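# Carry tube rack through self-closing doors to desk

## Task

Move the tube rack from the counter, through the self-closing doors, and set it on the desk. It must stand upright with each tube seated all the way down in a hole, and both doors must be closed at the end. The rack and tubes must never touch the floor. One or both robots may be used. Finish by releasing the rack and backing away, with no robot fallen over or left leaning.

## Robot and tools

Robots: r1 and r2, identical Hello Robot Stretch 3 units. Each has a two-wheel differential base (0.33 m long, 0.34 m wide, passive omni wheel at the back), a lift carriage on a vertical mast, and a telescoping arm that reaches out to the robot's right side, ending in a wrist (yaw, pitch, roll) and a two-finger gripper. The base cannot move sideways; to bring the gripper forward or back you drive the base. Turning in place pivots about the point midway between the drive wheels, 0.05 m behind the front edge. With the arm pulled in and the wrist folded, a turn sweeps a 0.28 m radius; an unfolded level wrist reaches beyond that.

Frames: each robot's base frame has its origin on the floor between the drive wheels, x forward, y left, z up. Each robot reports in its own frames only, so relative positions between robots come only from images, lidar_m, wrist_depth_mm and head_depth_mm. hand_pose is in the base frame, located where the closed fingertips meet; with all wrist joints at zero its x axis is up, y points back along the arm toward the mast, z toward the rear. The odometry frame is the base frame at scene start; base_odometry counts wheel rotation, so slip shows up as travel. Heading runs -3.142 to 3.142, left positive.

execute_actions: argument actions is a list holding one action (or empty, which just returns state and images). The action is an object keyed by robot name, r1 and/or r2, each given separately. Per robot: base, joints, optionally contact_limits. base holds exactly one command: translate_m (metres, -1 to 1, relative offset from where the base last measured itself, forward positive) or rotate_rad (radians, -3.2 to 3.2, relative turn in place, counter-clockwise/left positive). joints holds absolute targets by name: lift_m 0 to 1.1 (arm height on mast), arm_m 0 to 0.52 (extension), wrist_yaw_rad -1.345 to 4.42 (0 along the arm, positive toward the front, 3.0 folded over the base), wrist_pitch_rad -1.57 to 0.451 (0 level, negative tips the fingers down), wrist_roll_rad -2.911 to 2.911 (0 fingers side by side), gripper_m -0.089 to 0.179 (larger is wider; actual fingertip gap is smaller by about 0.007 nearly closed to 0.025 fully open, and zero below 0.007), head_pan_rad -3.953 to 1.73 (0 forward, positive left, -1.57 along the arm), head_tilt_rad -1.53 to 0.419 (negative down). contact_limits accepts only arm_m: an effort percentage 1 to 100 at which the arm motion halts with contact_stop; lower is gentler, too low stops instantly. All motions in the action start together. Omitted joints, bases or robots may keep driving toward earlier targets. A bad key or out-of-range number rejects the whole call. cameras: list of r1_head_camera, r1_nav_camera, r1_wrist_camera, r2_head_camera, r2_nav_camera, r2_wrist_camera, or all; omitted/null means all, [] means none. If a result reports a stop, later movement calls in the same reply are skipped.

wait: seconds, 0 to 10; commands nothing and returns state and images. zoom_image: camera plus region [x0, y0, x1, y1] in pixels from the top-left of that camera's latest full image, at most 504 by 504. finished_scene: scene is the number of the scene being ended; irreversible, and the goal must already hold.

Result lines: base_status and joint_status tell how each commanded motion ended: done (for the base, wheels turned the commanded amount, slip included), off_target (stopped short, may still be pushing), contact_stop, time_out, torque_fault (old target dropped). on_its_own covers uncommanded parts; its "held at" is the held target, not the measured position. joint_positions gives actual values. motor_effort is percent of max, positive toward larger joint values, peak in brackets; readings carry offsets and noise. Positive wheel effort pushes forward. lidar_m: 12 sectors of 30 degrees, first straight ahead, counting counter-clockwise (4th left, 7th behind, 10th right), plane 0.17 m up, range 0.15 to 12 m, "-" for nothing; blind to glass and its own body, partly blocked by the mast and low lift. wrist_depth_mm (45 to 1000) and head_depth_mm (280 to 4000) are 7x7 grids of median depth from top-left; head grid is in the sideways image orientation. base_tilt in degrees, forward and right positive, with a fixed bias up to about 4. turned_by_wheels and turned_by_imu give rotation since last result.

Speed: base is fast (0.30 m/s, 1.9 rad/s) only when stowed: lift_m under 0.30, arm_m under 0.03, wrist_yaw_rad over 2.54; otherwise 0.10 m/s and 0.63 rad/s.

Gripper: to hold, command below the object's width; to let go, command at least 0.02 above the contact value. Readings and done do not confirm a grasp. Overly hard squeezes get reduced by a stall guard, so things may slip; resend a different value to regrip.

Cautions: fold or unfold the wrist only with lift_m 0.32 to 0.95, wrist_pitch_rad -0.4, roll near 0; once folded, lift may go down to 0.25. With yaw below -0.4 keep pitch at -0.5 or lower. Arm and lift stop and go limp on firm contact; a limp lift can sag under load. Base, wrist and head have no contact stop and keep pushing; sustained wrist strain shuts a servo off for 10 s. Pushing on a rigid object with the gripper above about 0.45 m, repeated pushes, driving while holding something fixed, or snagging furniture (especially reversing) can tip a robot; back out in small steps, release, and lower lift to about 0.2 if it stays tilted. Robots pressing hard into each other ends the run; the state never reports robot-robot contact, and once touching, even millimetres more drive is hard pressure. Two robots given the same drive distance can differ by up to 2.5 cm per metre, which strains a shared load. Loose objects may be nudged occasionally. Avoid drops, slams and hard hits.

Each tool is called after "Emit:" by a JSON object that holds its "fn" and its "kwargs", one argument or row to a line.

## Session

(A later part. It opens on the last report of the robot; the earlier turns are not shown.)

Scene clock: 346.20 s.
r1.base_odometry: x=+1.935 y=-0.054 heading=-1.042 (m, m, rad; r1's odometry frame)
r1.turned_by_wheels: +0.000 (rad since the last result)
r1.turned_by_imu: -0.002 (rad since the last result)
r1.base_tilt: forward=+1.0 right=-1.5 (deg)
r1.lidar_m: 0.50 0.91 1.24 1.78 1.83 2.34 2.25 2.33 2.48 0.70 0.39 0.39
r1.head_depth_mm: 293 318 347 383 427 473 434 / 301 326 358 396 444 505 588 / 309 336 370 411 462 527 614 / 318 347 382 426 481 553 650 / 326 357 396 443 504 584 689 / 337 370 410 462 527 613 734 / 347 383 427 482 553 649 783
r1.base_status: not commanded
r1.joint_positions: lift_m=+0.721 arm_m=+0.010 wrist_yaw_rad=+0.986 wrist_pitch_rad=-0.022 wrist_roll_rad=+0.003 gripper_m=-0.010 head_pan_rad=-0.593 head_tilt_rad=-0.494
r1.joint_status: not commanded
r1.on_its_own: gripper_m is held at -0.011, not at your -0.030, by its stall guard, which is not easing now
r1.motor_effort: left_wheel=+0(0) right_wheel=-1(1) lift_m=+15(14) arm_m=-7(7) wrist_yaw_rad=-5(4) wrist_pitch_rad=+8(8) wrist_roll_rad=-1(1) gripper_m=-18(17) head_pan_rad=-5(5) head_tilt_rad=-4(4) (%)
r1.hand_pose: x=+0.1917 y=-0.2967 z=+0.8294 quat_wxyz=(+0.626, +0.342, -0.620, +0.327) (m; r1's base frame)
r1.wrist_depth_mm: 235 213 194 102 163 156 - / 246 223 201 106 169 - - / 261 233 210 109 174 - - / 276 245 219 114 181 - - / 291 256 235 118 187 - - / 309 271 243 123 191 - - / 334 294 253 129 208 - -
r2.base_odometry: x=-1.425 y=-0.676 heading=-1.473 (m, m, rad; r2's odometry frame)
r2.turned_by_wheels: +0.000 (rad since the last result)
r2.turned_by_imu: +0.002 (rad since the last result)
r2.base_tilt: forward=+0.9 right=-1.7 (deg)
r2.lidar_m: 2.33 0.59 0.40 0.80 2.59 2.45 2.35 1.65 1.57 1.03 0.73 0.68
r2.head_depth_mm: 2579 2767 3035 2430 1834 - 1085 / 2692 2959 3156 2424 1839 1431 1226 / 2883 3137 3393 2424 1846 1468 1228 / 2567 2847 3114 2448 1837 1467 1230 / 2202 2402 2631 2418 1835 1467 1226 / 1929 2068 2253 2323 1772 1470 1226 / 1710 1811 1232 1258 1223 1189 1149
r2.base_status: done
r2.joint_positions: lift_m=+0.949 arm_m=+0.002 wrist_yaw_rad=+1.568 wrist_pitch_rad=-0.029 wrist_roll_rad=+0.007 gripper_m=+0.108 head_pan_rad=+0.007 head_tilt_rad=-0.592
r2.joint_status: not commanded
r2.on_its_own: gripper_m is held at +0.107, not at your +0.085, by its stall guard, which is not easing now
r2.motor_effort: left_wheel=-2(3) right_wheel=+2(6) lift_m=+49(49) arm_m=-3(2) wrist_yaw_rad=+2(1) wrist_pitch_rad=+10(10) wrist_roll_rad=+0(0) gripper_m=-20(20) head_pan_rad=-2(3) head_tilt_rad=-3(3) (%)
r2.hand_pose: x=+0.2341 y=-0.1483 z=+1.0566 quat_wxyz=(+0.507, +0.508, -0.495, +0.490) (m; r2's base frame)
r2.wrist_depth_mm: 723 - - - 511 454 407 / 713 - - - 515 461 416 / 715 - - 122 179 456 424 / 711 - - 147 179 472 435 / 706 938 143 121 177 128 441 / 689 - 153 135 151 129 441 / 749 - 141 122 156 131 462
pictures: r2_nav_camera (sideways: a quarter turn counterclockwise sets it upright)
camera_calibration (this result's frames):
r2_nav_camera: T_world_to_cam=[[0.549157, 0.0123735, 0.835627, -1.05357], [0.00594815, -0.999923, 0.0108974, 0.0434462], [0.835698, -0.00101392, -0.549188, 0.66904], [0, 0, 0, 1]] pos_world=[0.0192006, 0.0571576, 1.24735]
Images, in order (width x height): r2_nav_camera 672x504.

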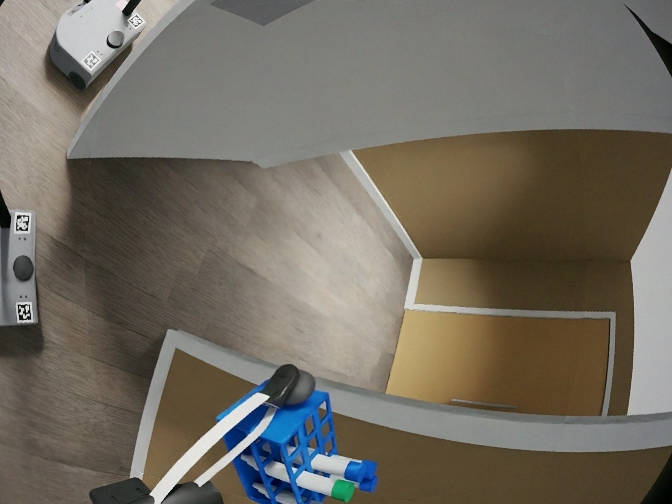

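Emit:
{"fn": "execute_actions", "kwargs": {
  "actions": [
    {"r2":{"base":{"rotate_rad":0.3},"joints":{"wrist_yaw_rad":2.1}}}
  ],
  "cameras": []
}}

Emit:
{"fn": "execute_actions", "kwargs": {
  "actions": [
    {"r2":{"base":{"translate_m":0.3}}}
  ],
  "cameras": ["r2_nav_camera"]
}}

Scene clock: 351.60 s.
r1.base_odometry: x=+1.935 y=-0.054 heading=-1.042 (m, m, rad; r1's odometry frame)
r1.turned_by_wheels: +0.000 (rad since the last result)
r1.turned_by_imu: -0.001 (rad since the last result)
r1.base_tilt: forward=+0.8 right=-1.5 (deg)
r1.lidar_m: 0.50 0.91 1.24 1.77 1.84 2.34 2.25 2.33 2.47 0.74 0.39 0.39
r1.head_depth_mm: 293 318 347 383 427 473 434 / 301 326 358 396 444 504 588 / 309 336 370 411 462 527 613 / 317 346 383 426 482 554 650 / 327 358 396 443 503 582 690 / 337 370 411 461 528 614 733 / 347 382 427 482 554 648 785
r1.base_status: not commanded
r1.joint_positions: lift_m=+0.721 arm_m=+0.010 wrist_yaw_rad=+0.986 wrist_pitch_rad=-0.022 wrist_roll_rad=+0.003 gripper_m=-0.010 head_pan_rad=-0.593 head_tilt_rad=-0.494
r1.joint_status: not commanded
r1.on_its_own: gripper_m is held at -0.011, not at your -0.030, by its stall guard, which is not easing now
r1.motor_effort: left_wheel=+0(0) right_wheel=-2(1) lift_m=+14(14) arm_m=-7(7) wrist_yaw_rad=-5(5) wrist_pitch_rad=+9(8) wrist_roll_rad=-1(1) gripper_m=-18(18) head_pan_rad=-5(4) head_tilt_rad=-4(3) (%)
r1.hand_pose: x=+0.1917 y=-0.2967 z=+0.8294 quat_wxyz=(+0.626, +0.342, -0.620, +0.327) (m; r1's base frame)
r1.wrist_depth_mm: 234 213 194 102 164 156 - / 245 223 201 106 169 - - / 258 235 211 109 175 - - / 276 245 219 114 181 - - / 291 256 236 118 185 - - / 311 274 242 124 191 - - / 331 295 253 130 207 - -
r2.base_odometry: x=-1.425 y=-0.676 heading=-1.174 (m, m, rad; r2's odometry frame)
r2.turned_by_wheels: +0.300 (rad since the last result)
r2.turned_by_imu: +0.295 (rad since the last result)
r2.base_tilt: forward=+0.9 right=-1.7 (deg)
r2.lidar_m: 0.87 0.43 0.40 2.86 2.45 2.45 1.83 1.57 1.42 0.80 0.68 0.68
r2.head_depth_mm: 2392 2742 3149 2427 1899 - 1156 / 2130 2417 2771 2422 1833 - - / 1915 2169 2455 2422 1973 - - / 1748 1928 2157 2316 1728 1512 - / 922 983 1058 1145 1243 1346 - / 705 742 782 830 879 937 927 / 571 595 620 647 681 715 752
r2.base_status: done
r2.joint_positions: lift_m=+0.949 arm_m=+0.002 wrist_yaw_rad=+2.097 wrist_pitch_rad=-0.029 wrist_roll_rad=+0.007 gripper_m=+0.108 head_pan_rad=+0.007 head_tilt_rad=-0.592
r2.joint_status: all done
r2.on_its_own: gripper_m is held at +0.107, not at your +0.085, by its stall guard, which is not easing now
r2.motor_effort: left_wheel=-1(4) right_wheel=+3(6) lift_m=+49(49) arm_m=-3(2) wrist_yaw_rad=+2(2) wrist_pitch_rad=+10(10) wrist_roll_rad=+0(0) gripper_m=-21(21) head_pan_rad=-2(2) head_tilt_rad=-3(3) (%)
r2.hand_pose: x=+0.1995 y=-0.0191 z=+1.0566 quat_wxyz=(+0.361, +0.620, -0.345, +0.606) (m; r2's base frame)
r2.wrist_depth_mm: - 381 467 612 858 - - / - 385 477 598 905 - - / - 400 490 122 181 - - / 805 412 484 147 179 - - / 597 413 143 121 177 128 - / - - 153 135 150 129 - / - 441 141 123 156 131 -
pictures: none
No camera images: the call's "cameras" was empty. Leave "cameras" out to get every camera's image.

Scene clock: 355.53 s.
r1.base_odometry: x=+1.935 y=-0.054 heading=-1.042 (m, m, rad; r1's odometry frame)
r1.turned_by_wheels: +0.000 (rad since the last result)
r1.turned_by_imu: -0.001 (rad since the last result)
r1.base_tilt: forward=+0.8 right=-1.5 (deg)
r1.lidar_m: 0.50 0.91 1.24 1.77 1.83 2.34 2.26 2.33 2.48 2.37 0.39 0.39
r1.head_depth_mm: 293 318 347 383 427 472 434 / 301 327 358 396 444 504 587 / 309 337 370 411 462 527 614 / 318 347 382 427 482 553 649 / 326 358 396 443 503 582 689 / 336 369 410 462 528 614 734 / 347 382 426 481 554 649 782
r1.base_status: not commanded
r1.joint_positions: lift_m=+0.721 arm_m=+0.010 wrist_yaw_rad=+0.986 wrist_pitch_rad=-0.022 wrist_roll_rad=+0.003 gripper_m=-0.010 head_pan_rad=-0.593 head_tilt_rad=-0.494
r1.joint_status: not commanded
r1.on_its_own: gripper_m is held at -0.011, not at your -0.030, by its stall guard, which is not easing now
r1.motor_effort: left_wheel=+0(0) right_wheel=-2(2) lift_m=+15(15) arm_m=-7(7) wrist_yaw_rad=-5(5) wrist_pitch_rad=+8(8) wrist_roll_rad=-1(1) gripper_m=-18(18) head_pan_rad=-5(5) head_tilt_rad=-3(3) (%)
r1.hand_pose: x=+0.1917 y=-0.2967 z=+0.8294 quat_wxyz=(+0.626, +0.342, -0.620, +0.327) (m; r1's base frame)
r1.wrist_depth_mm: 233 214 194 102 164 158 - / 248 223 201 106 168 - - / 257 232 210 109 175 - - / 273 245 219 114 182 - - / 293 258 233 118 185 - - / 312 272 241 122 192 - - / 333 298 253 129 206 - -
r2.base_odometry: x=-1.309 y=-0.953 heading=-1.174 (m, m, rad; r2's odometry frame)
r2.turned_by_wheels: +0.000 (rad since the last result)
r2.turned_by_imu: +0.001 (rad since the last result)
r2.base_tilt: forward=+1.0 right=-1.7 (deg)
r2.lidar_m: 0.76 0.38 0.30 0.30 2.67 2.67 2.08 1.78 0.98 0.55 0.49 2.79
r2.head_depth_mm: 2062 2364 2770 2427 1904 - 1158 / 1832 2076 2385 2448 1828 - - / 1659 1856 2098 2301 1969 - - / 1510 1669 1867 2102 1838 1465 - / 757 828 901 1005 1075 1179 - / 609 641 677 716 761 811 803 / 494 514 538 561 589 619 652
r2.base_status: done
r2.joint_positions: lift_m=+0.949 arm_m=+0.002 wrist_yaw_rad=+2.097 wrist_pitch_rad=-0.029 wrist_roll_rad=+0.007 gripper_m=+0.108 head_pan_rad=+0.007 head_tilt_rad=-0.592
r2.joint_status: not commanded
r2.on_its_own: gripper_m is held at +0.107, not at your +0.085, by its stall guard, which is not easing now
r2.motor_effort: left_wheel=-2(3) right_wheel=+2(7) lift_m=+49(49) arm_m=-2(2) wrist_yaw_rad=+2(1) wrist_pitch_rad=+9(10) wrist_roll_rad=+0(0) gripper_m=-21(20) head_pan_rad=-2(2) head_tilt_rad=-3(3) (%)
r2.hand_pose: x=+0.1995 y=-0.0191 z=+1.0566 quat_wxyz=(+0.361, +0.620, -0.345, +0.606) (m; r2's base frame)
r2.wrist_depth_mm: 294 341 420 543 789 - - / 300 347 426 544 789 - - / 301 354 443 122 182 - - / 305 362 435 147 179 - - / 311 345 142 121 177 128 - / 311 - 152 135 150 129 - / 329 371 141 123 156 131 -
pictures: r2_nav_camera (sideways: a quarter turn counterclockwise sets it upright)
camera_calibration (this result's frames):
r2_nav_camera: T_world_to_cam=[[0.549203, 0.0123739, 0.835598, -1.05353], [0.00594874, -0.999923, 0.0108974, 0.0434461], [0.835668, -0.00101412, -0.549234, 0.6691], [0, 0, 0, 1]] pos_world=[0.0191977, 0.0571576, 1.24735]
Images, in order (width x height): r2_nav_camera 672x504.

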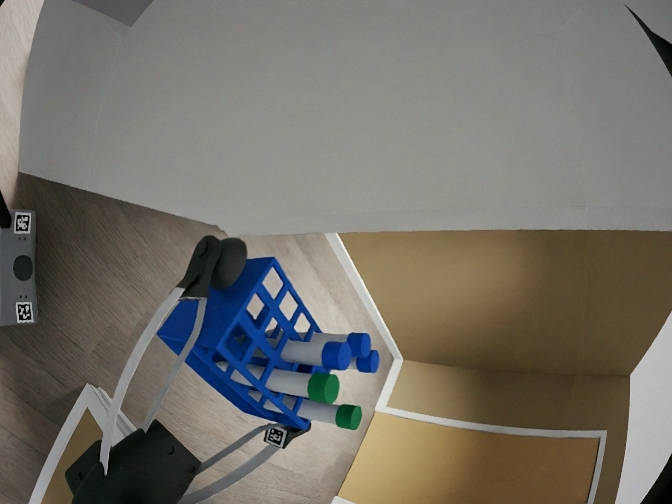

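Emit:
{"fn": "execute_actions", "kwargs": {
  "actions": [
    {"r2":{"base":{"rotate_rad":-0.3}}}
  ],
  "cameras": []
}}

Emit:
{"fn": "execute_actions", "kwargs": {
  "actions": [
    {"r2":{"base":{"translate_m":0.25}}}
  ],
  "cameras": ["r2_nav_camera"]
}}

Scene clock: 360.43 s.
r1.base_odometry: x=+1.935 y=-0.054 heading=-1.042 (m, m, rad; r1's odometry frame)
r1.turned_by_wheels: +0.000 (rad since the last result)
r1.turned_by_imu: -0.001 (rad since the last result)
r1.base_tilt: forward=+0.8 right=-1.5 (deg)
r1.lidar_m: 0.50 0.91 1.24 1.78 1.83 2.35 2.25 2.32 2.48 2.38 0.39 0.39
r1.head_depth_mm: 293 317 347 382 427 473 434 / 301 327 358 396 444 504 587 / 309 336 370 411 462 527 613 / 317 346 382 427 482 554 649 / 327 358 396 443 504 582 688 / 336 370 411 462 528 614 735 / 347 382 427 482 553 649 784
r1.base_status: not commanded
r1.joint_positions: lift_m=+0.721 arm_m=+0.010 wrist_yaw_rad=+0.986 wrist_pitch_rad=-0.022 wrist_roll_rad=+0.003 gripper_m=-0.010 head_pan_rad=-0.593 head_tilt_rad=-0.494
r1.joint_status: not commanded
r1.on_its_own: gripper_m is held at -0.011, not at your -0.030, by its stall guard, which is not easing now
r1.motor_effort: left_wheel=+0(0) right_wheel=-1(2) lift_m=+14(14) arm_m=-7(7) wrist_yaw_rad=-5(4) wrist_pitch_rad=+8(8) wrist_roll_rad=-1(1) gripper_m=-18(18) head_pan_rad=-5(5) head_tilt_rad=-4(3) (%)
r1.hand_pose: x=+0.1917 y=-0.2967 z=+0.8294 quat_wxyz=(+0.626, +0.342, -0.620, +0.327) (m; r1's base frame)
r1.wrist_depth_mm: 235 213 192 102 163 156 - / 244 224 201 106 168 - - / 261 235 210 110 175 - - / 273 246 221 114 181 - - / 293 257 234 119 187 - - / 310 272 241 123 190 - - / 331 292 251 129 206 - -
r2.base_odometry: x=-1.309 y=-0.953 heading=-1.474 (m, m, rad; r2's odometry frame)
r2.turned_by_wheels: -0.300 (rad since the last result)
r2.turned_by_imu: -0.296 (rad since the last result)
r2.base_tilt: forward=+1.1 right=-1.7 (deg)
r2.lidar_m: 2.02 0.51 0.33 0.30 0.30 2.67 2.68 1.87 1.78 0.71 0.49 0.52
r2.head_depth_mm: 2375 2601 2853 2437 1903 - 1155 / 2497 2737 2964 2421 1831 - - / 2580 2839 3136 2411 1974 - - / 2220 2450 2735 2443 1830 1512 - / 1908 2056 2279 2326 1821 1506 - / 1659 1791 1941 2114 1837 1396 1284 / 1479 1575 1674 1034 1055 1030 1001
r2.base_status: done
r2.joint_positions: lift_m=+0.949 arm_m=+0.002 wrist_yaw_rad=+2.097 wrist_pitch_rad=-0.029 wrist_roll_rad=+0.007 gripper_m=+0.108 head_pan_rad=+0.007 head_tilt_rad=-0.592
r2.joint_status: not commanded
r2.on_its_own: gripper_m is held at +0.107, not at your +0.085, by its stall guard, which is not easing now
r2.motor_effort: left_wheel=+2(4) right_wheel=-3(6) lift_m=+49(49) arm_m=-3(1) wrist_yaw_rad=+1(3) wrist_pitch_rad=+10(10) wrist_roll_rad=+0(0) gripper_m=-21(21) head_pan_rad=-3(3) head_tilt_rad=-3(3) (%)
r2.hand_pose: x=+0.1995 y=-0.0191 z=+1.0566 quat_wxyz=(+0.361, +0.620, -0.345, +0.606) (m; r2's base frame)
r2.wrist_depth_mm: 340 428 588 877 - - - / 345 434 595 867 - - - / 350 438 607 123 179 - - / 352 447 590 147 179 - - / 359 419 143 121 178 128 - / 358 - 153 135 150 129 - / 380 453 141 123 156 131 -
pictures: none
No camera images: the call's "cameras" was empty. Leave "cameras" out to get every camera's image.

Scene clock: 363.90 s.
r1.base_odometry: x=+1.935 y=-0.054 heading=-1.042 (m, m, rad; r1's odometry frame)
r1.turned_by_wheels: +0.000 (rad since the last result)
r1.turned_by_imu: -0.001 (rad since the last result)
r1.base_tilt: forward=+0.8 right=-1.5 (deg)
r1.lidar_m: 0.50 0.92 1.23 1.77 1.83 2.34 2.25 2.33 2.48 2.37 0.39 0.40
r1.head_depth_mm: 293 318 347 383 427 473 434 / 301 326 358 396 443 504 588 / 309 336 370 410 462 528 613 / 317 347 383 427 482 554 650 / 327 358 396 443 503 583 688 / 337 369 411 462 527 613 733 / 347 382 426 482 554 650 786
r1.base_status: not commanded
r1.joint_positions: lift_m=+0.721 arm_m=+0.010 wrist_yaw_rad=+0.986 wrist_pitch_rad=-0.022 wrist_roll_rad=+0.003 gripper_m=-0.010 head_pan_rad=-0.593 head_tilt_rad=-0.494
r1.joint_status: not commanded
r1.on_its_own: gripper_m is held at -0.011, not at your -0.030, by its stall guard, which is not easing now
r1.motor_effort: left_wheel=+0(0) right_wheel=-1(1) lift_m=+14(14) arm_m=-7(8) wrist_yaw_rad=-4(5) wrist_pitch_rad=+9(8) wrist_roll_rad=-1(1) gripper_m=-18(18) head_pan_rad=-5(5) head_tilt_rad=-4(3) (%)
r1.hand_pose: x=+0.1917 y=-0.2967 z=+0.8294 quat_wxyz=(+0.626, +0.342, -0.620, +0.327) (m; r1's base frame)
r1.wrist_depth_mm: 235 214 193 102 163 156 - / 246 225 201 105 169 - - / 261 232 208 109 175 - - / 273 245 221 114 181 - - / 293 259 234 118 187 - - / 311 275 242 123 189 - - / 329 294 256 130 208 - -
r2.base_odometry: x=-1.285 y=-1.202 heading=-1.473 (m, m, rad; r2's odometry frame)
r2.turned_by_wheels: +0.000 (rad since the last result)
r2.turned_by_imu: +0.001 (rad since the last result)
r2.base_tilt: forward=+1.0 right=-1.6 (deg)
r2.lidar_m: 1.84 0.57 0.37 0.34 0.34 0.42 2.84 1.99 1.22 0.37 0.37 2.60
r2.head_depth_mm: 2184 2378 2620 2435 1900 - 1161 / 2303 2508 2783 2437 1838 - - / 2356 2610 2949 2443 1967 - - / 2009 2224 2470 2454 1822 1512 - / 1728 1896 2069 2219 1828 1509 - / 1517 1632 1780 1930 1834 1469 1288 / 1352 1440 1548 1660 1740 1389 1100
r2.base_status: done
r2.joint_positions: lift_m=+0.949 arm_m=+0.002 wrist_yaw_rad=+2.097 wrist_pitch_rad=-0.029 wrist_roll_rad=+0.007 gripper_m=+0.108 head_pan_rad=+0.007 head_tilt_rad=-0.592
r2.joint_status: not commanded
r2.on_its_own: gripper_m is held at +0.107, not at your +0.085, by its stall guard, which is not easing now
r2.motor_effort: left_wheel=+2(6) right_wheel=-3(4) lift_m=+49(49) arm_m=-3(2) wrist_yaw_rad=+1(2) wrist_pitch_rad=+10(10) wrist_roll_rad=+0(0) gripper_m=-20(20) head_pan_rad=-2(3) head_tilt_rad=-3(3) (%)
r2.hand_pose: x=+0.1995 y=-0.0191 z=+1.0566 quat_wxyz=(+0.361, +0.620, -0.345, +0.606) (m; r2's base frame)
r2.wrist_depth_mm: 374 467 645 - - - - / 376 474 665 - - - - / 380 476 683 122 181 - - / 385 485 637 147 179 - - / 389 455 143 121 177 128 - / 388 - 152 135 150 129 - / 413 486 140 123 156 131 -
pictures: r2_nav_camera (sideways: a quarter turn counterclockwise sets it upright)
camera_calibration (this result's frames):
r2_nav_camera: T_world_to_cam=[[0.549224, 0.012374, 0.835583, -1.05351], [0.00594893, -0.999923, 0.0108974, 0.0434461], [0.835654, -0.0010143, -0.549256, 0.669128], [0, 0, 0, 1]] pos_world=[0.0191963, 0.0571576, 1.24735]
Images, in order (width x height): r2_nav_camera 672x504.

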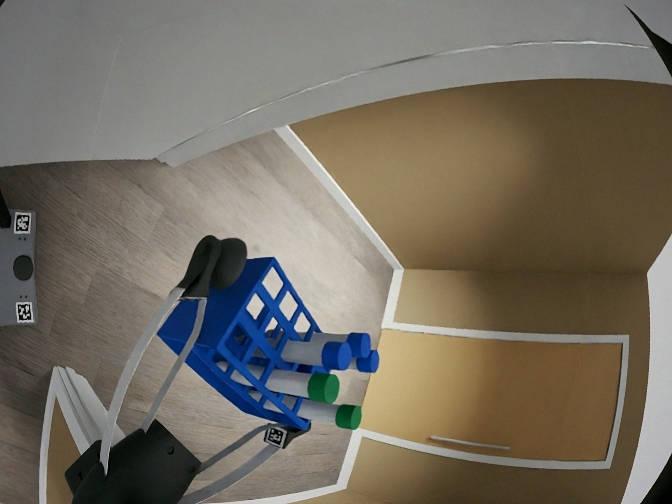

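Emit:
{"fn": "execute_actions", "kwargs": {
  "actions": [
    {"r2":{"base":{"translate_m":0.4}}}
  ],
  "cameras": []
}}

Emit:
{"fn": "execute_actions", "kwargs": {
  "actions": [
    {"r2":{"base":{"translate_m":0.8},"joints":{"head_tilt_rad":-0.3}}}
  ],
  "cameras": ["r2_nav_camera","r2_head_camera"]
}}

Scene clock: 374.27 s.
r1.base_odometry: x=+1.935 y=-0.054 heading=-1.042 (m, m, rad; r1's odometry frame)
r1.turned_by_wheels: +0.000 (rad since the last result)
r1.turned_by_imu: -0.002 (rad since the last result)
r1.base_tilt: forward=+0.8 right=-1.4 (deg)
r1.lidar_m: 0.50 0.91 1.23 1.77 1.84 2.36 2.25 2.33 2.48 2.38 0.39 0.39
r1.head_depth_mm: 293 317 347 382 427 473 434 / 301 327 358 396 444 503 588 / 309 337 371 411 463 528 614 / 317 347 383 427 482 554 649 / 327 358 396 443 503 582 691 / 337 370 411 462 528 614 733 / 347 382 427 482 553 649 786
r1.base_status: not commanded
r1.joint_positions: lift_m=+0.721 arm_m=+0.010 wrist_yaw_rad=+0.986 wrist_pitch_rad=-0.022 wrist_roll_rad=+0.003 gripper_m=-0.010 head_pan_rad=-0.593 head_tilt_rad=-0.494
r1.joint_status: not commanded
r1.on_its_own: gripper_m is held at -0.011, not at your -0.030, by its stall guard, which is not easing now
r1.motor_effort: left_wheel=+0(0) right_wheel=-2(2) lift_m=+14(15) arm_m=-7(7) wrist_yaw_rad=-5(4) wrist_pitch_rad=+8(9) wrist_roll_rad=-1(1) gripper_m=-18(18) head_pan_rad=-5(4) head_tilt_rad=-4(4) (%)
r1.hand_pose: x=+0.1917 y=-0.2967 z=+0.8294 quat_wxyz=(+0.626, +0.342, -0.620, +0.327) (m; r1's base frame)
r1.wrist_depth_mm: 234 213 194 102 163 156 - / 246 224 202 105 169 - - / 259 232 209 109 175 - - / 273 245 219 114 181 - - / 294 257 235 118 187 - - / 312 273 244 123 190 - - / 333 294 253 129 206 - -
r2.base_odometry: x=-1.246 y=-1.600 heading=-1.473 (m, m, rad; r2's odometry frame)
r2.turned_by_wheels: +0.000 (rad since the last result)
r2.turned_by_imu: +0.001 (rad since the last result)
r2.base_tilt: forward=+1.0 right=-1.7 (deg)
r2.lidar_m: 1.57 1.11 0.43 0.40 0.40 0.50 3.12 2.18 0.44 1.07 1.41 2.24
r2.head_depth_mm: 1874 2053 2252 2374 1903 - 1159 / 1978 2161 2402 2420 1823 - - / 2002 2228 2482 2438 1969 - - / 1702 1884 2103 2248 1839 1511 - / 1466 1598 1749 1942 1836 1512 - / 1287 1384 1493 1627 1714 1473 1285 / 1138 1216 1305 1416 1532 1472 1229
r2.base_status: done
r2.joint_positions: lift_m=+0.949 arm_m=+0.002 wrist_yaw_rad=+2.097 wrist_pitch_rad=-0.029 wrist_roll_rad=+0.007 gripper_m=+0.108 head_pan_rad=+0.007 head_tilt_rad=-0.592
r2.joint_status: not commanded
r2.on_its_own: gripper_m is held at +0.107, not at your +0.085, by its stall guard, which is not easing now
r2.motor_effort: left_wheel=+2(5) right_wheel=-3(3) lift_m=+49(49) arm_m=-3(2) wrist_yaw_rad=+1(2) wrist_pitch_rad=+10(10) wrist_roll_rad=+0(0) gripper_m=-20(20) head_pan_rad=-3(1) head_tilt_rad=-3(3) (%)
r2.hand_pose: x=+0.1995 y=-0.0191 z=+1.0566 quat_wxyz=(+0.361, +0.620, -0.345, +0.606) (m; r2's base frame)
r2.wrist_depth_mm: 479 905 - - - - - / 411 925 - - - - - / 404 971 - 122 182 - - / 415 973 - 147 178 - - / 420 988 143 120 177 128 - / 429 - 153 135 150 129 - / 448 - 141 123 156 131 -
pictures: none
No camera images: the call's "cameras" was empty. Leave "cameras" out to get every camera's image.

Scene clock: 383.23 s.
r1.base_odometry: x=+1.935 y=-0.054 heading=-1.042 (m, m, rad; r1's odometry frame)
r1.turned_by_wheels: +0.000 (rad since the last result)
r1.turned_by_imu: -0.002 (rad since the last result)
r1.base_tilt: forward=+0.8 right=-1.4 (deg)
r1.lidar_m: 0.50 0.91 1.23 1.77 1.83 2.35 2.26 2.33 2.47 2.38 0.39 0.39
r1.head_depth_mm: 293 317 347 382 427 472 434 / 301 327 358 396 444 504 589 / 309 336 370 411 461 527 614 / 317 347 382 427 482 553 650 / 327 358 396 444 503 582 688 / 337 370 411 462 527 613 734 / 347 382 426 481 554 650 784
r1.base_status: not commanded
r1.joint_positions: lift_m=+0.721 arm_m=+0.010 wrist_yaw_rad=+0.986 wrist_pitch_rad=-0.022 wrist_roll_rad=+0.003 gripper_m=-0.010 head_pan_rad=-0.593 head_tilt_rad=-0.494
r1.joint_status: not commanded
r1.on_its_own: gripper_m is held at -0.011, not at your -0.030, by its stall guard, which is not easing now
r1.motor_effort: left_wheel=+0(0) right_wheel=-2(2) lift_m=+14(15) arm_m=-7(7) wrist_yaw_rad=-5(5) wrist_pitch_rad=+9(8) wrist_roll_rad=-1(1) gripper_m=-18(18) head_pan_rad=-5(5) head_tilt_rad=-4(4) (%)
r1.hand_pose: x=+0.1917 y=-0.2967 z=+0.8294 quat_wxyz=(+0.626, +0.342, -0.620, +0.327) (m; r1's base frame)
r1.wrist_depth_mm: 233 213 193 102 163 156 - / 248 223 201 105 169 - - / 259 235 210 109 174 - - / 273 246 219 113 181 - - / 290 258 234 118 187 - - / 310 276 242 123 189 - - / 335 294 253 129 207 - -
r2.base_odometry: x=-1.168 y=-2.396 heading=-1.473 (m, m, rad; r2's odometry frame)
r2.turned_by_wheels: +0.000 (rad since the last result)
r2.turned_by_imu: +0.003 (rad since the last result)
r2.base_tilt: forward=+1.0 right=-1.8 (deg)
r2.lidar_m: 1.02 0.72 0.68 0.70 0.72 0.69 1.32 1.07 1.41 1.44 1.61 1.53
r2.head_depth_mm: 1317 1368 1434 1508 1578 1670 1614 / 1385 1451 1524 1604 1692 1764 - / 1345 1446 1547 1648 1768 1856 - / 1124 1188 1263 1352 1443 1564 1495 / 964 1012 1064 1122 1194 1268 1347 / 843 880 917 962 1009 1063 1124 / 747 778 808 842 878 917 961
r2.base_status: done
r2.joint_positions: lift_m=+0.949 arm_m=+0.002 wrist_yaw_rad=+2.097 wrist_pitch_rad=-0.029 wrist_roll_rad=+0.007 gripper_m=+0.108 head_pan_rad=+0.007 head_tilt_rad=-0.309
r2.joint_status: all done
r2.on_its_own: gripper_m is held at +0.107, not at your +0.085, by its stall guard, which is not easing now
r2.motor_effort: left_wheel=+1(4) right_wheel=-2(3) lift_m=+49(49) arm_m=-3(2) wrist_yaw_rad=+3(3) wrist_pitch_rad=+10(10) wrist_roll_rad=+0(0) gripper_m=-20(19) head_pan_rad=-2(4) head_tilt_rad=+3(19) (%)
r2.hand_pose: x=+0.1995 y=-0.0191 z=+1.0566 quat_wxyz=(+0.361, +0.620, -0.345, +0.606) (m; r2's base frame)
r2.wrist_depth_mm: 552 606 689 796 938 - - / 564 628 712 805 957 - - / 574 629 727 122 181 - - / 585 658 743 147 179 - - / 603 648 143 121 177 128 - / 604 - 152 135 150 129 - / 643 698 140 123 156 131 -
pictures: r2_head_camera (sideways: a quarter turn clockwise sets it upright), r2_nav_camera (sideways: a quarter turn counterclockwise sets it upright)
camera_calibration (this result's frames):
r2_head_camera: T_world_to_cam=[[-0.255332, -0.0271646, -0.966472, 1.27917], [-0.0689868, 0.997569, -0.00981307, 0.0185323], [0.964389, 0.0641682, -0.256585, 0.28898], [0, 0, 0, 1]] pos_world=[0.0492019, -0.00228242, 1.31061]
r2_nav_camera: T_world_to_cam=[[0.29411, 0.0106317, 0.955712, -1.20868], [0.00292927, -0.999943, 0.0102222, 0.0443396], [0.955767, -0.000206927, -0.294125, 0.336399], [0, 0, 0, 1]] pos_world=[0.0338364, 0.057257, 1.25364]
Images, in order (width x height): r2_head_camera 896x504, r2_nav_camera 672x504.

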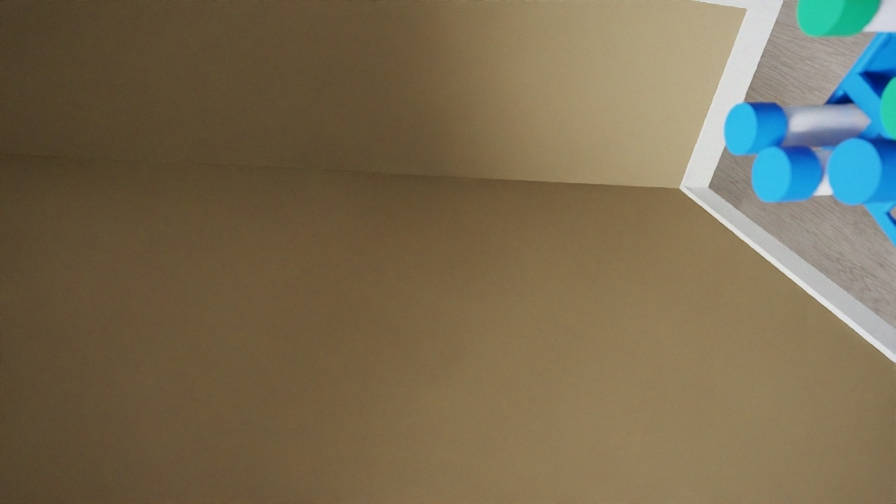

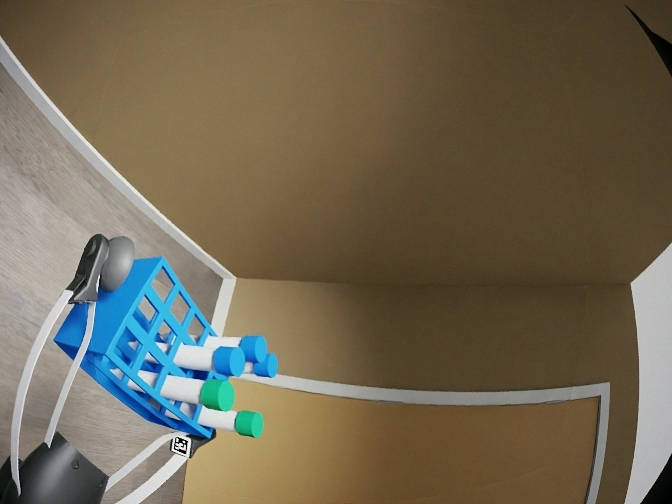

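Emit:
{"fn": "execute_actions", "kwargs": {
  "actions": [
    {"r2":{"base":{"rotate_rad":-0.6},"joints":{"head_tilt_rad":-0.1,"head_pan_rad":-0.3}}}
  ],
  "cameras": ["r2_nav_camera","r2_head_camera"]
}}

Scene clock: 387.63 s.
r1.base_odometry: x=+1.935 y=-0.054 heading=-1.042 (m, m, rad; r1's odometry frame)
r1.turned_by_wheels: +0.000 (rad since the last result)
r1.turned_by_imu: -0.001 (rad since the last result)
r1.base_tilt: forward=+0.8 right=-1.4 (deg)
r1.lidar_m: 0.50 0.91 1.24 1.77 1.83 2.34 2.26 2.33 2.48 2.38 0.39 0.40
r1.head_depth_mm: 293 317 347 383 426 473 434 / 300 327 358 396 443 504 589 / 309 336 370 411 463 527 614 / 317 347 382 426 482 554 649 / 327 358 396 443 504 582 689 / 337 370 411 462 527 614 734 / 347 382 426 482 553 649 784
r1.base_status: not commanded
r1.joint_positions: lift_m=+0.721 arm_m=+0.010 wrist_yaw_rad=+0.986 wrist_pitch_rad=-0.022 wrist_roll_rad=+0.003 gripper_m=-0.010 head_pan_rad=-0.593 head_tilt_rad=-0.494
r1.joint_status: not commanded
r1.on_its_own: gripper_m is held at -0.011, not at your -0.030, by its stall guard, which is not easing now
r1.motor_effort: left_wheel=+0(0) right_wheel=-2(1) lift_m=+15(15) arm_m=-7(7) wrist_yaw_rad=-5(4) wrist_pitch_rad=+8(8) wrist_roll_rad=-1(1) gripper_m=-17(18) head_pan_rad=-5(5) head_tilt_rad=-4(3) (%)
r1.hand_pose: x=+0.1917 y=-0.2967 z=+0.8294 quat_wxyz=(+0.626, +0.342, -0.620, +0.327) (m; r1's base frame)
r1.wrist_depth_mm: 234 214 193 102 163 155 - / 246 225 203 106 169 - - / 260 234 210 109 174 - - / 275 245 220 114 181 - - / 293 257 233 118 185 - - / 311 273 243 123 190 - - / 329 294 252 130 206 - -
r2.base_odometry: x=-1.168 y=-2.396 heading=-2.073 (m, m, rad; r2's odometry frame)
r2.turned_by_wheels: -0.600 (rad since the last result)
r2.turned_by_imu: -0.592 (rad since the last result)
r2.base_tilt: forward=+1.0 right=-1.7 (deg)
r2.lidar_m: 1.53 1.12 0.74 0.69 0.69 0.75 0.68 1.11 1.07 1.40 1.42 1.66
r2.head_depth_mm: 1739 1774 1815 1861 1905 1947 1902 / 1659 1701 1734 1772 1819 1852 1860 / 1581 1623 1655 1688 1723 1774 1787 / 1522 1557 1587 1626 1656 1688 1710 / 1459 1492 1517 1553 1580 1615 1648 / 1400 1435 1464 1488 1518 1545 1576 / 1360 1386 1407 1432 1464 1488 1513
r2.base_status: done
r2.joint_positions: lift_m=+0.949 arm_m=+0.002 wrist_yaw_rad=+2.097 wrist_pitch_rad=-0.029 wrist_roll_rad=+0.007 gripper_m=+0.108 head_pan_rad=-0.293 head_tilt_rad=-0.112
r2.joint_status: all done
r2.on_its_own: gripper_m is held at +0.107, not at your +0.085, by its stall guard, which is not easing now
r2.motor_effort: left_wheel=+2(5) right_wheel=-3(6) lift_m=+49(49) arm_m=-2(2) wrist_yaw_rad=+1(3) wrist_pitch_rad=+10(10) wrist_roll_rad=+0(0) gripper_m=-21(20) head_pan_rad=-1(19) head_tilt_rad=+4(19) (%)
r2.hand_pose: x=+0.1995 y=-0.0191 z=+1.0566 quat_wxyz=(+0.361, +0.620, -0.345, +0.606) (m; r2's base frame)
r2.wrist_depth_mm: 650 813 - - - - - / 650 828 - - - - - / 669 837 - 122 179 - - / 681 852 - 147 179 - - / 690 796 143 121 177 128 - / 692 - 152 135 150 129 - / 740 857 141 123 156 131 -
pictures: r2_head_camera (sideways: a quarter turn clockwise sets it upright), r2_nav_camera (sideways: a quarter turn counterclockwise sets it upright)
camera_calibration (this result's frames):
r2_head_camera: T_world_to_cam=[[-0.0656662, -0.00674177, -0.997819, 1.31908], [0.231805, 0.972517, -0.0218258, 0.0323408], [0.970543, -0.232733, -0.0622988, 0.0360445], [0, 0, 0, 1]] pos_world=[0.0441393, -0.0141704, 1.31915]
r2_nav_camera: T_world_to_cam=[[0.0991312, -0.0209024, 0.994855, -1.2587], [-0.294463, -0.955618, 0.0092634, 0.0473995], [0.950508, -0.293866, -0.100887, 0.0849075], [0, 0, 0, 1]] pos_world=[0.0580289, 0.0439373, 1.26035]
Images, in order (width x height): r2_head_camera 896x504, r2_nav_camera 672x504.

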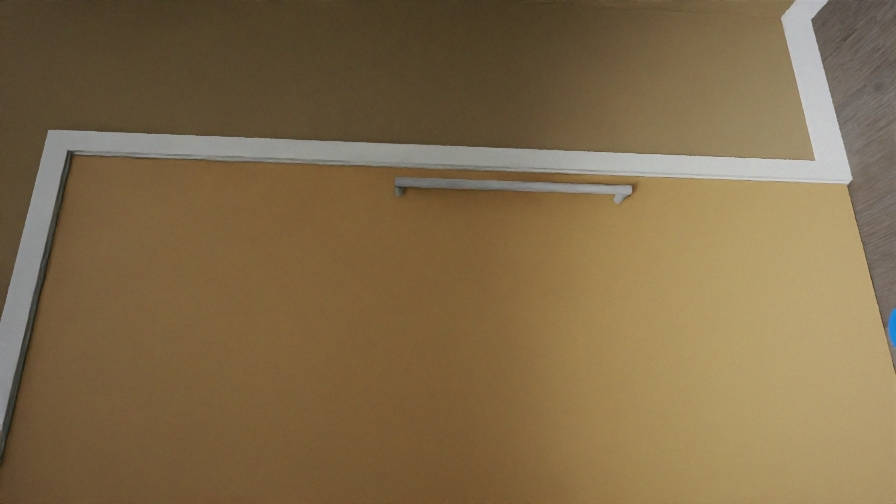

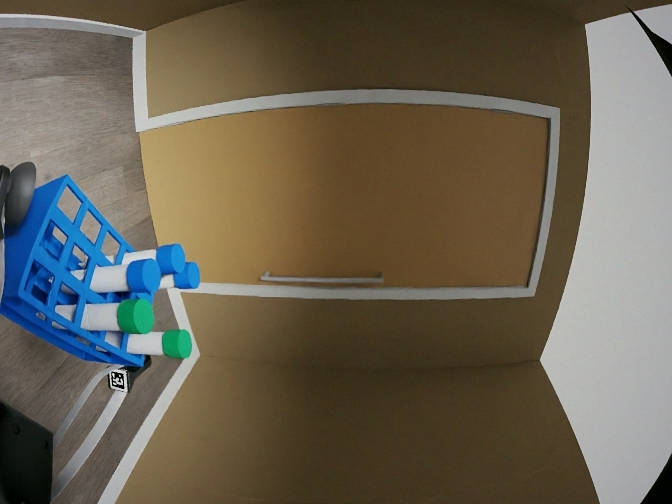

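Emit:
{"fn": "execute_actions", "kwargs": {
  "actions": [
    {"r2":{"base":{"rotate_rad":-0.43},"joints":{"head_pan_rad":0}},"r1":{"joints":{"gripper_m":0.1}}}
  ],
  "cameras": []
}}

Emit:
{"fn": "execute_actions", "kwargs": {
  "actions": [
    {"r2":{"base":{"translate_m":0.98}},"r1":{"base":{"translate_m":-0.3}}}
  ],
  "cameras": []
}}

Emit:
{"fn": "execute_actions", "kwargs": {
  "actions": [
    {"r2":{"base":{"rotate_rad":-2.65},"joints":{"head_pan_rad":-3.14,"head_tilt_rad":-0.5}},"r1":{"joints":{"arm_m":0,"wrist_yaw_rad":1.57}}}
  ],
  "cameras": ["r2_nav_camera","r1_nav_camera"]
}}

Scene clock: 404.13 s.
r1.base_odometry: x=+1.935 y=-0.054 heading=-1.042 (m, m, rad; r1's odometry frame)
r1.turned_by_wheels: +0.000 (rad since the last result)
r1.turned_by_imu: -0.001 (rad since the last result)
r1.base_tilt: forward=+0.7 right=-1.4 (deg)
r1.lidar_m: 0.60 0.91 1.24 1.77 1.83 2.34 2.25 2.33 2.47 2.37 0.53 0.52
r1.head_depth_mm: 412 448 491 541 590 611 799 / 416 453 496 552 619 706 797 / 421 458 503 560 629 719 837 / 425 464 511 568 640 734 858 / 430 470 518 577 651 747 877 / 435 475 526 586 662 762 898 / 440 482 533 596 675 780 920
r1.base_status: not commanded
r1.joint_positions: lift_m=+0.721 arm_m=+0.010 wrist_yaw_rad=+0.983 wrist_pitch_rad=-0.022 wrist_roll_rad=+0.003 gripper_m=+0.100 head_pan_rad=-0.593 head_tilt_rad=-0.494
r1.joint_status: all done
r1.motor_effort: left_wheel=+1(1) right_wheel=+0(3) lift_m=+14(14) arm_m=-6(7) wrist_yaw_rad=-3(4) wrist_pitch_rad=+8(8) wrist_roll_rad=-1(1) gripper_m=+1(81) head_pan_rad=-5(5) head_tilt_rad=-3(3) (%)
r1.hand_pose: x=+0.1913 y=-0.2971 z=+0.8294 quat_wxyz=(+0.626, +0.341, -0.620, +0.326) (m; r1's base frame)
r1.wrist_depth_mm: 354 337 330 315 302 - - / 366 355 342 325 313 - - / 382 369 352 339 324 - - / 398 384 367 356 335 - - / 420 400 382 366 342 - - / 442 421 401 383 370 - - / 463 435 417 402 388 - -
r2.base_odometry: x=-1.168 y=-2.396 heading=-2.503 (m, m, rad; r2's odometry frame)
r2.turned_by_wheels: -0.430 (rad since the last result)
r2.turned_by_imu: -0.424 (rad since the last result)
r2.base_tilt: forward=+1.0 right=-1.6 (deg)
r2.lidar_m: 1.61 1.53 1.00 0.72 0.69 0.71 0.72 0.69 1.14 1.07 1.40 1.44
r2.head_depth_mm: 1752 1760 1771 1791 1787 1797 1756 / 1849 1897 1919 1961 2009 2034 1903 / 1735 1777 1814 1846 1896 1936 1891 / 1627 1662 1689 1723 1761 1794 1818 / 1528 1565 1590 1631 1657 1706 1724 / 1455 1481 1502 1536 1571 1598 1633 / 1379 1405 1429 1461 1485 1515 1542
r2.base_status: done
r2.joint_positions: lift_m=+0.949 arm_m=+0.002 wrist_yaw_rad=+2.098 wrist_pitch_rad=-0.029 wrist_roll_rad=+0.007 gripper_m=+0.108 head_pan_rad=-0.007 head_tilt_rad=-0.112
r2.joint_status: all done
r2.on_its_own: gripper_m is held at +0.107, not at your +0.085, by its stall guard, which is not easing now
r2.motor_effort: left_wheel=+2(6) right_wheel=-3(6) lift_m=+48(49) arm_m=-2(2) wrist_yaw_rad=+1(2) wrist_pitch_rad=+10(10) wrist_roll_rad=+0(0) gripper_m=-20(20) head_pan_rad=+3(17) head_tilt_rad=+4(4) (%)
r2.hand_pose: x=+0.1995 y=-0.0191 z=+1.0566 quat_wxyz=(+0.361, +0.620, -0.344, +0.606) (m; r2's base frame)
r2.wrist_depth_mm: 938 - - - - - - / 930 - - - - - - / 928 - - 123 179 - - / 942 - - 147 179 - - / 950 - 143 121 177 128 - / 894 - 153 135 150 128 - / 921 - 141 123 156 131 -
pictures: none
No camera images: the call's "cameras" was empty. Leave "cameras" out to get every camera's image.

Scene clock: 414.90 s.
r1.base_odometry: x=+1.784 y=+0.205 heading=-1.042 (m, m, rad; r1's odometry frame)
r1.turned_by_wheels: +0.000 (rad since the last result)
r1.turned_by_imu: -0.005 (rad since the last result)
r1.base_tilt: forward=+0.8 right=-1.3 (deg)
r1.lidar_m: 1.18 1.22 1.65 1.77 1.82 2.03 1.96 2.02 2.48 2.38 1.72 1.23
r1.head_depth_mm: 1567 1744 1947 2192 1848 1526 1289 / 1449 1590 1766 1993 1867 1522 1324 / 1346 1468 1618 1791 1880 1541 1301 / 1252 1357 1484 1636 1779 1542 1306 / 1154 1242 1360 1506 1659 1547 1309 / 1106 1185 1284 1390 1526 1555 1319 / 1049 1116 1198 1302 1416 1498 1325
r1.base_status: done
r1.joint_positions: lift_m=+0.721 arm_m=+0.010 wrist_yaw_rad=+0.983 wrist_pitch_rad=-0.022 wrist_roll_rad=+0.003 gripper_m=+0.100 head_pan_rad=-0.593 head_tilt_rad=-0.494
r1.joint_status: not commanded
r1.motor_effort: left_wheel=+1(4) right_wheel=-1(4) lift_m=+15(14) arm_m=-6(6) wrist_yaw_rad=-3(3) wrist_pitch_rad=+9(9) wrist_roll_rad=-1(1) gripper_m=+1(0) head_pan_rad=-5(4) head_tilt_rad=-4(4) (%)
r1.hand_pose: x=+0.1913 y=-0.2972 z=+0.8294 quat_wxyz=(+0.627, +0.341, -0.620, +0.326) (m; r1's base frame)
r1.wrist_depth_mm: 855 958 - - - - - / 871 984 - - - - - / 887 999 - - - - - / 910 - - - - - - / 904 - - - - - - / 911 - - - - - - / 982 - - - - - -
r2.base_odometry: x=-1.955 y=-2.980 heading=-2.503 (m, m, rad; r2's odometry frame)
r2.turned_by_wheels: +0.000 (rad since the last result)
r2.turned_by_imu: +0.004 (rad since the last result)
r2.base_tilt: forward=+1.0 right=-1.8 (deg)
r2.lidar_m: 0.74 0.71 0.73 0.96 1.20 1.23 1.63 1.55 1.30 0.94 0.90 0.93
r2.head_depth_mm: 872 897 919 941 969 995 1025 / 814 833 852 877 898 921 945 / 761 780 798 818 834 855 874 / 703 718 749 766 781 799 818 / 679 689 703 718 733 748 763 / 643 654 667 671 685 697 713 / 610 622 633 644 655 667 681
r2.base_status: done
r2.joint_positions: lift_m=+0.949 arm_m=+0.002 wrist_yaw_rad=+2.098 wrist_pitch_rad=-0.029 wrist_roll_rad=+0.007 gripper_m=+0.108 head_pan_rad=-0.007 head_tilt_rad=-0.112
r2.joint_status: not commanded
r2.on_its_own: gripper_m is held at +0.107, not at your +0.085, by its stall guard, which is not easing now
r2.motor_effort: left_wheel=+1(4) right_wheel=-2(3) lift_m=+49(49) arm_m=-2(3) wrist_yaw_rad=+2(2) wrist_pitch_rad=+10(10) wrist_roll_rad=+0(0) gripper_m=-20(20) head_pan_rad=+4(2) head_tilt_rad=+4(4) (%)
r2.hand_pose: x=+0.1995 y=-0.0191 z=+1.0566 quat_wxyz=(+0.361, +0.620, -0.344, +0.606) (m; r2's base frame)
r2.wrist_depth_mm: 665 662 654 650 639 640 637 / 680 680 668 665 650 655 650 / 702 707 694 122 182 678 681 / 721 721 710 147 179 700 696 / 754 739 143 121 177 128 728 / 767 - 152 135 150 129 741 / 793 787 141 123 156 131 775
pictures: none
No camera images: the call's "cameras" was empty. Leave "cameras" out to get every camera's image.

Scene clock: 420.03 s.
r1.base_odometry: x=+1.784 y=+0.205 heading=-1.042 (m, m, rad; r1's odometry frame)
r1.turned_by_wheels: +0.000 (rad since the last result)
r1.turned_by_imu: -0.001 (rad since the last result)
r1.base_tilt: forward=+0.6 right=-1.5 (deg)
r1.lidar_m: 1.18 1.22 1.65 1.77 1.83 2.04 1.96 2.02 2.48 2.38 1.71 1.24
r1.head_depth_mm: 1570 1740 1938 2186 1848 1515 1290 / 1449 1597 1768 1998 1868 1524 1297 / 1344 1461 1616 1803 1873 1533 1326 / 1253 1359 1480 1637 1776 1545 1301 / 1155 1246 1360 1496 1662 1552 1310 / 1102 1181 1282 1392 1526 1564 1319 / 1045 1119 1199 1299 1414 1505 1325
r1.base_status: not commanded
r1.joint_positions: lift_m=+0.721 arm_m=+0.000 wrist_yaw_rad=+1.567 wrist_pitch_rad=-0.022 wrist_roll_rad=+0.003 gripper_m=+0.100 head_pan_rad=-0.593 head_tilt_rad=-0.494
r1.joint_status: all done
r1.motor_effort: left_wheel=+1(1) right_wheel=+0(1) lift_m=+14(14) arm_m=-6(9) wrist_yaw_rad=+2(4) wrist_pitch_rad=+8(8) wrist_roll_rad=-1(1) gripper_m=+0(0) head_pan_rad=-4(5) head_tilt_rad=-3(4) (%)
r1.hand_pose: x=+0.2343 y=-0.1463 z=+0.8294 quat_wxyz=(+0.506, +0.505, -0.496, +0.493) (m; r1's base frame)
r1.wrist_depth_mm: - - - - - - - / - - - - - - - / - - - - - - - / - - - - - - - / - - - - - - - / - - - - - - - / - - - - - - -
r2.base_odometry: x=-1.955 y=-2.980 heading=+1.130 (m, m, rad; r2's odometry frame)
r2.turned_by_wheels: -2.650 (rad since the last result)
r2.turned_by_imu: -2.614 (rad since the last result)
r2.base_tilt: forward=+1.0 right=-1.7 (deg)
r2.lidar_m: 1.56 1.35 0.95 0.90 0.91 0.74 0.71 0.72 0.93 1.20 1.23 1.60
r2.head_depth_mm: 572 621 664 729 - - - / 573 622 682 749 - - - / 575 624 682 756 - - - / 574 625 686 758 846 960 - / 576 627 686 758 850 961 - / 576 628 687 761 849 964 - / 578 628 689 762 850 965 -
r2.base_status: done
r2.joint_positions: lift_m=+0.949 arm_m=+0.002 wrist_yaw_rad=+2.098 wrist_pitch_rad=-0.029 wrist_roll_rad=+0.007 gripper_m=+0.108 head_pan_rad=-3.133 head_tilt_rad=-0.494
r2.joint_status: all done
r2.on_its_own: gripper_m is held at +0.107, not at your +0.085, by its stall guard, which is not easing now
r2.motor_effort: left_wheel=+2(5) right_wheel=-3(7) lift_m=+49(49) arm_m=-2(3) wrist_yaw_rad=+2(2) wrist_pitch_rad=+10(10) wrist_roll_rad=+0(0) gripper_m=-20(21) head_pan_rad=-3(29) head_tilt_rad=-3(22) (%)
r2.hand_pose: x=+0.1995 y=-0.0191 z=+1.0566 quat_wxyz=(+0.361, +0.620, -0.344, +0.606) (m; r2's base frame)
r2.wrist_depth_mm: 802 974 - - - - - / 807 987 - - - - - / 814 - - 123 179 - - / 826 - - 147 179 - - / 831 966 143 121 177 128 - / 830 - 152 135 150 129 - / 827 - 141 123 156 131 -
pictures: r1_nav_camera (sideways: a quarter turn counterclockwise sets it upright), r2_nav_camera (sideways: a quarter turn counterclockwise sets it upright)
camera_calibration (this result's frames):
r1_nav_camera: T_world_to_cam=[[0.387484, -0.32767, 0.861678, -1.07889], [-0.60272, -0.797305, -0.032157, 0.0928562], [0.697557, -0.50689, -0.506436, 0.610756], [0, 0, 0, 1]] pos_world=[0.0479828, 0.0300996, 1.24195]
r2_nav_camera: T_world_to_cam=[[-0.464099, -0.012591, 0.885694, -1.11268], [-0.00659554, 0.99992, 0.0107588, 0.0437017], [-0.885759, -0.00084848, -0.464145, 0.568889], [0, 0, 0, 1]] pos_world=[-0.0122063, -0.0572253, 1.24907]
Images, in order (width x height): r1_nav_camera 672x504, r2_nav_camera 672x504.

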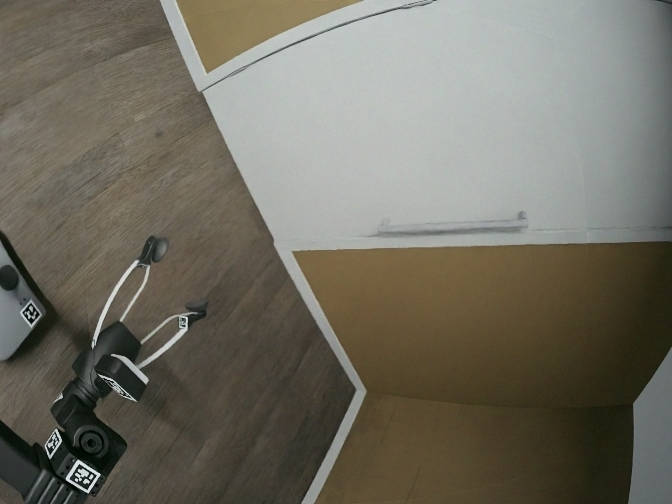

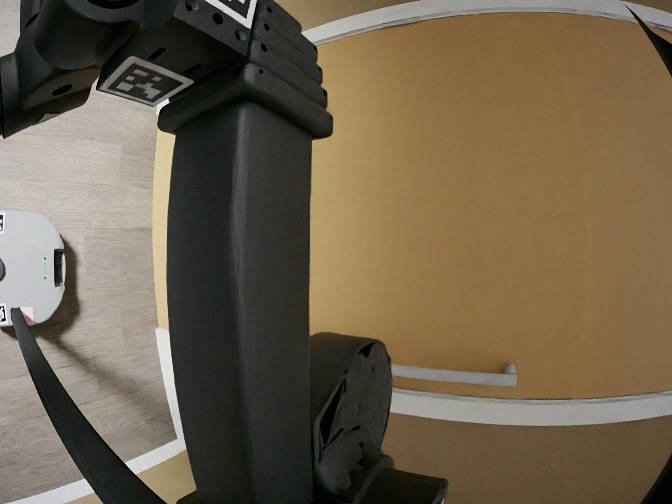

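Emit:
{"fn": "execute_actions", "kwargs": {
  "actions": [
    {"r2":{"base":{"translate_m":-0.55}}}
  ],
  "cameras": ["r2_nav_camera"]
}}

Scene clock: 429.40 s.
r1.base_odometry: x=+1.784 y=+0.205 heading=-1.042 (m, m, rad; r1's odometry frame)
r1.turned_by_wheels: +0.000 (rad since the last result)
r1.turned_by_imu: -0.002 (rad since the last result)
r1.base_tilt: forward=+0.7 right=-1.4 (deg)
r1.lidar_m: 1.18 1.22 1.66 1.77 1.83 2.03 1.96 2.02 2.48 2.38 1.71 1.24
r1.head_depth_mm: 1573 1735 1950 2169 1858 1526 1288 / 1450 1583 1779 1983 1865 1529 1296 / 1344 1465 1618 1785 1872 1538 1335 / 1249 1355 1481 1636 1782 1545 1307 / 1155 1246 1364 1503 1663 1555 1314 / 1108 1185 1277 1393 1532 1563 1317 / 1046 1115 1200 1298 1418 1498 1326
r1.base_status: not commanded
r1.joint_positions: lift_m=+0.721 arm_m=+0.000 wrist_yaw_rad=+1.567 wrist_pitch_rad=-0.022 wrist_roll_rad=+0.003 gripper_m=+0.100 head_pan_rad=-0.593 head_tilt_rad=-0.494
r1.joint_status: not commanded
r1.motor_effort: left_wheel=+1(1) right_wheel=+0(1) lift_m=+14(14) arm_m=-6(6) wrist_yaw_rad=+2(2) wrist_pitch_rad=+8(8) wrist_roll_rad=-1(1) gripper_m=+0(0) head_pan_rad=-5(5) head_tilt_rad=-4(4) (%)
r1.hand_pose: x=+0.2343 y=-0.1463 z=+0.8294 quat_wxyz=(+0.506, +0.505, -0.496, +0.493) (m; r1's base frame)
r1.wrist_depth_mm: 998 - - - - - - / - - - - - - - / - - - - - - - / - - - - - - - / - - - - - - - / - - - - - - - / - - - - - - -
r2.base_odometry: x=-2.189 y=-3.477 heading=+1.130 (m, m, rad; r2's odometry frame)
r2.turned_by_wheels: +0.000 (rad since the last result)
r2.turned_by_imu: +0.045 (rad since the last result)
r2.base_tilt: forward=+1.1 right=-1.6 (deg)
r2.lidar_m: 1.96 1.24 0.90 0.86 0.38 0.29 0.28 0.29 0.39 1.03 1.27 1.73
r2.head_depth_mm: - - - - - - - / - - - - - - - / - - - - - - - / - - - - 303 344 - / - - - 284 307 348 - / - - - 285 309 352 - / - - - 287 312 353 -
r2.base_status: translate_m off_target (by the wheels' count: -0.5494 of -0.5500)
r2.joint_positions: lift_m=+0.950 arm_m=+0.002 wrist_yaw_rad=+2.099 wrist_pitch_rad=-0.031 wrist_roll_rad=+0.007 gripper_m=+0.108 head_pan_rad=-3.134 head_tilt_rad=-0.497
r2.joint_status: not commanded
r2.on_its_own: gripper_m is held at +0.107, not at your +0.085, by its stall guard, which is not easing now; left_wheel is at rest, and its effort (-61) is outside its rest range (-18 to +18); right_wheel is at rest, and its effort (-72) is outside its rest range (-18 to +18)
r2.motor_effort: left_wheel=-61(67) right_wheel=-72(76) lift_m=+44(48) arm_m=-2(3) wrist_yaw_rad=+2(2) wrist_pitch_rad=+11(10) wrist_roll_rad=+0(0) gripper_m=-20(20) head_pan_rad=-2(2) head_tilt_rad=-2(3) (%)
r2.hand_pose: x=+0.1993 y=-0.0188 z=+1.0563 quat_wxyz=(+0.361, +0.621, -0.344, +0.605) (m; r2's base frame)
r2.wrist_depth_mm: 757 913 - - - - - / 775 924 - - - - - / 784 953 - 124 181 - - / 784 972 - 149 183 - - / 818 908 145 122 177 128 - / 799 - 158 135 169 128 - / 807 989 138 121 158 130 -
pictures: r2_nav_camera (sideways: a quarter turn counterclockwise sets it upright)
camera_calibration (this result's frames):
r2_nav_camera: T_world_to_cam=[[-0.466855, -0.0122859, 0.884248, -1.11078], [-0.00592519, 0.999925, 0.0107648, 0.0436899], [-0.884314, -0.000213756, -0.466893, 0.572456], [0, 0, 0, 1]] pos_world=[-0.0120825, -0.0572111, 1.24901]
Images, in order (width x height): r2_nav_camera 672x504.

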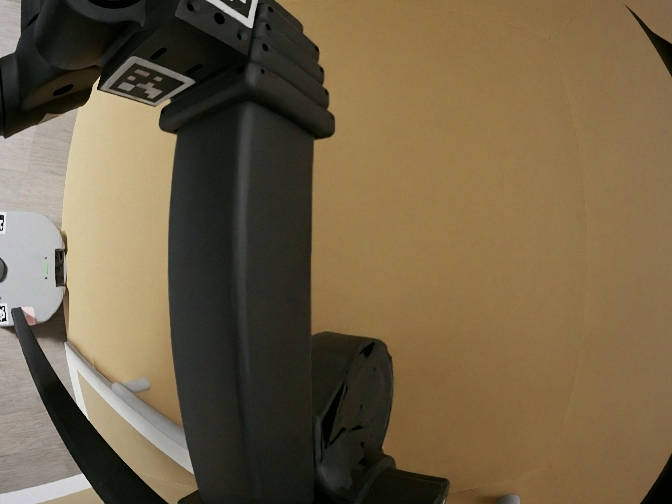

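Emit:
{"fn": "execute_actions", "kwargs": {
  "actions": [
    {"r2":{"base":{"translate_m":1.0},"joints":{"head_pan_rad":0,"head_tilt_rad":-0.3}}}
  ],
  "cameras": ["r2_nav_camera"]
}}

Scene clock: 453.47 s.
r1.base_odometry: x=+1.784 y=+0.205 heading=-1.042 (m, m, rad; r1's odometry frame)
r1.turned_by_wheels: +0.000 (rad since the last result)
r1.turned_by_imu: -0.003 (rad since the last result)
r1.base_tilt: forward=+0.9 right=-1.4 (deg)
r1.lidar_m: 1.18 1.22 1.65 1.77 1.82 2.04 1.96 2.02 2.48 2.38 1.71 1.24
r1.head_depth_mm: 1573 1749 1958 2174 1865 1532 1291 / 1450 1591 1770 1985 1875 1528 1294 / 1338 1470 1613 1792 1876 1530 1328 / 1255 1348 1480 1636 1777 1545 1308 / 1159 1246 1360 1504 1670 1553 1311 / 1106 1189 1285 1393 1526 1559 1318 / 1046 1118 1203 1299 1413 1503 1330
r1.base_status: not commanded
r1.joint_positions: lift_m=+0.721 arm_m=+0.000 wrist_yaw_rad=+1.567 wrist_pitch_rad=-0.022 wrist_roll_rad=+0.003 gripper_m=+0.100 head_pan_rad=-0.593 head_tilt_rad=-0.494
r1.joint_status: not commanded
r1.motor_effort: left_wheel=+1(1) right_wheel=+0(0) lift_m=+15(15) arm_m=-6(6) wrist_yaw_rad=+2(3) wrist_pitch_rad=+8(8) wrist_roll_rad=-1(1) gripper_m=+0(0) head_pan_rad=-5(5) head_tilt_rad=-3(4) (%)
r1.hand_pose: x=+0.2343 y=-0.1463 z=+0.8294 quat_wxyz=(+0.506, +0.505, -0.496, +0.493) (m; r1's base frame)
r1.wrist_depth_mm: - - - - - - - / - - - - - - - / - - - - - - - / - - - - - - - / - - - - - - - / - - - - - - - / - - - - - - -
r2.base_odometry: x=-1.762 y=-2.573 heading=+1.130 (m, m, rad; r2's odometry frame)
r2.turned_by_wheels: +0.000 (rad since the last result)
r2.turned_by_imu: +0.004 (rad since the last result)
r2.base_tilt: forward=+1.0 right=-1.7 (deg)
r2.lidar_m: 1.04 0.99 0.90 0.87 0.90 1.22 1.27 1.31 1.27 1.22 1.27 1.08
r2.head_depth_mm: 868 913 962 1023 1089 1160 1216 / 868 917 968 1027 1095 1165 1238 / 874 924 975 1034 1102 1165 - / 879 926 979 1042 1109 1185 1272 / 883 932 984 1044 1116 1190 1285 / 875 920 966 1017 1058 1115 1209 / 813 861 912 973 1038 1111 1196
r2.base_status: done
r2.joint_positions: lift_m=+0.950 arm_m=+0.002 wrist_yaw_rad=+2.099 wrist_pitch_rad=-0.031 wrist_roll_rad=+0.007 gripper_m=+0.108 head_pan_rad=-0.007 head_tilt_rad=-0.309
r2.joint_status: all done
r2.on_its_own: gripper_m is held at +0.107, not at your +0.085, by its stall guard, which is not easing now
r2.motor_effort: left_wheel=+0(56) right_wheel=+0(69) lift_m=+44(44) arm_m=-2(2) wrist_yaw_rad=+1(1) wrist_pitch_rad=+11(11) wrist_roll_rad=+0(0) gripper_m=-20(20) head_pan_rad=+1(33) head_tilt_rad=+3(14) (%)
r2.hand_pose: x=+0.1993 y=-0.0188 z=+1.0563 quat_wxyz=(+0.361, +0.621, -0.344, +0.605) (m; r2's base frame)
r2.wrist_depth_mm: 758 923 - 983 895 795 711 / 761 948 - - 925 823 733 / 786 956 - 146 180 802 743 / 785 973 - 151 183 837 757 / 809 913 145 124 177 128 768 / 799 - 158 134 153 128 772 / 808 989 138 122 157 130 813
pictures: r2_nav_camera (sideways: a quarter turn counterclockwise sets it upright)
camera_calibration (this result's frames):
r2_nav_camera: T_world_to_cam=[[0.293779, 0.00652877, 0.955851, -1.20886], [-0.0110327, -0.999887, 0.0102204, 0.0444272], [0.95581, -0.0135481, -0.293673, 0.335812], [0, 0, 0, 1]] pos_world=[0.0346556, 0.0568641, 1.25366]
Images, in order (width x height): r2_nav_camera 672x504.

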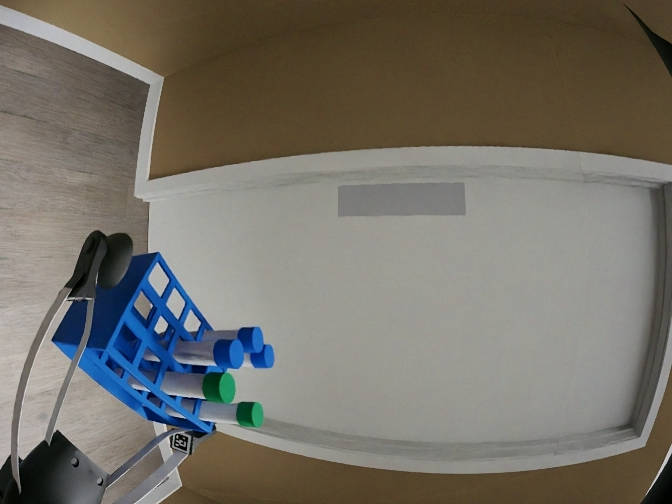

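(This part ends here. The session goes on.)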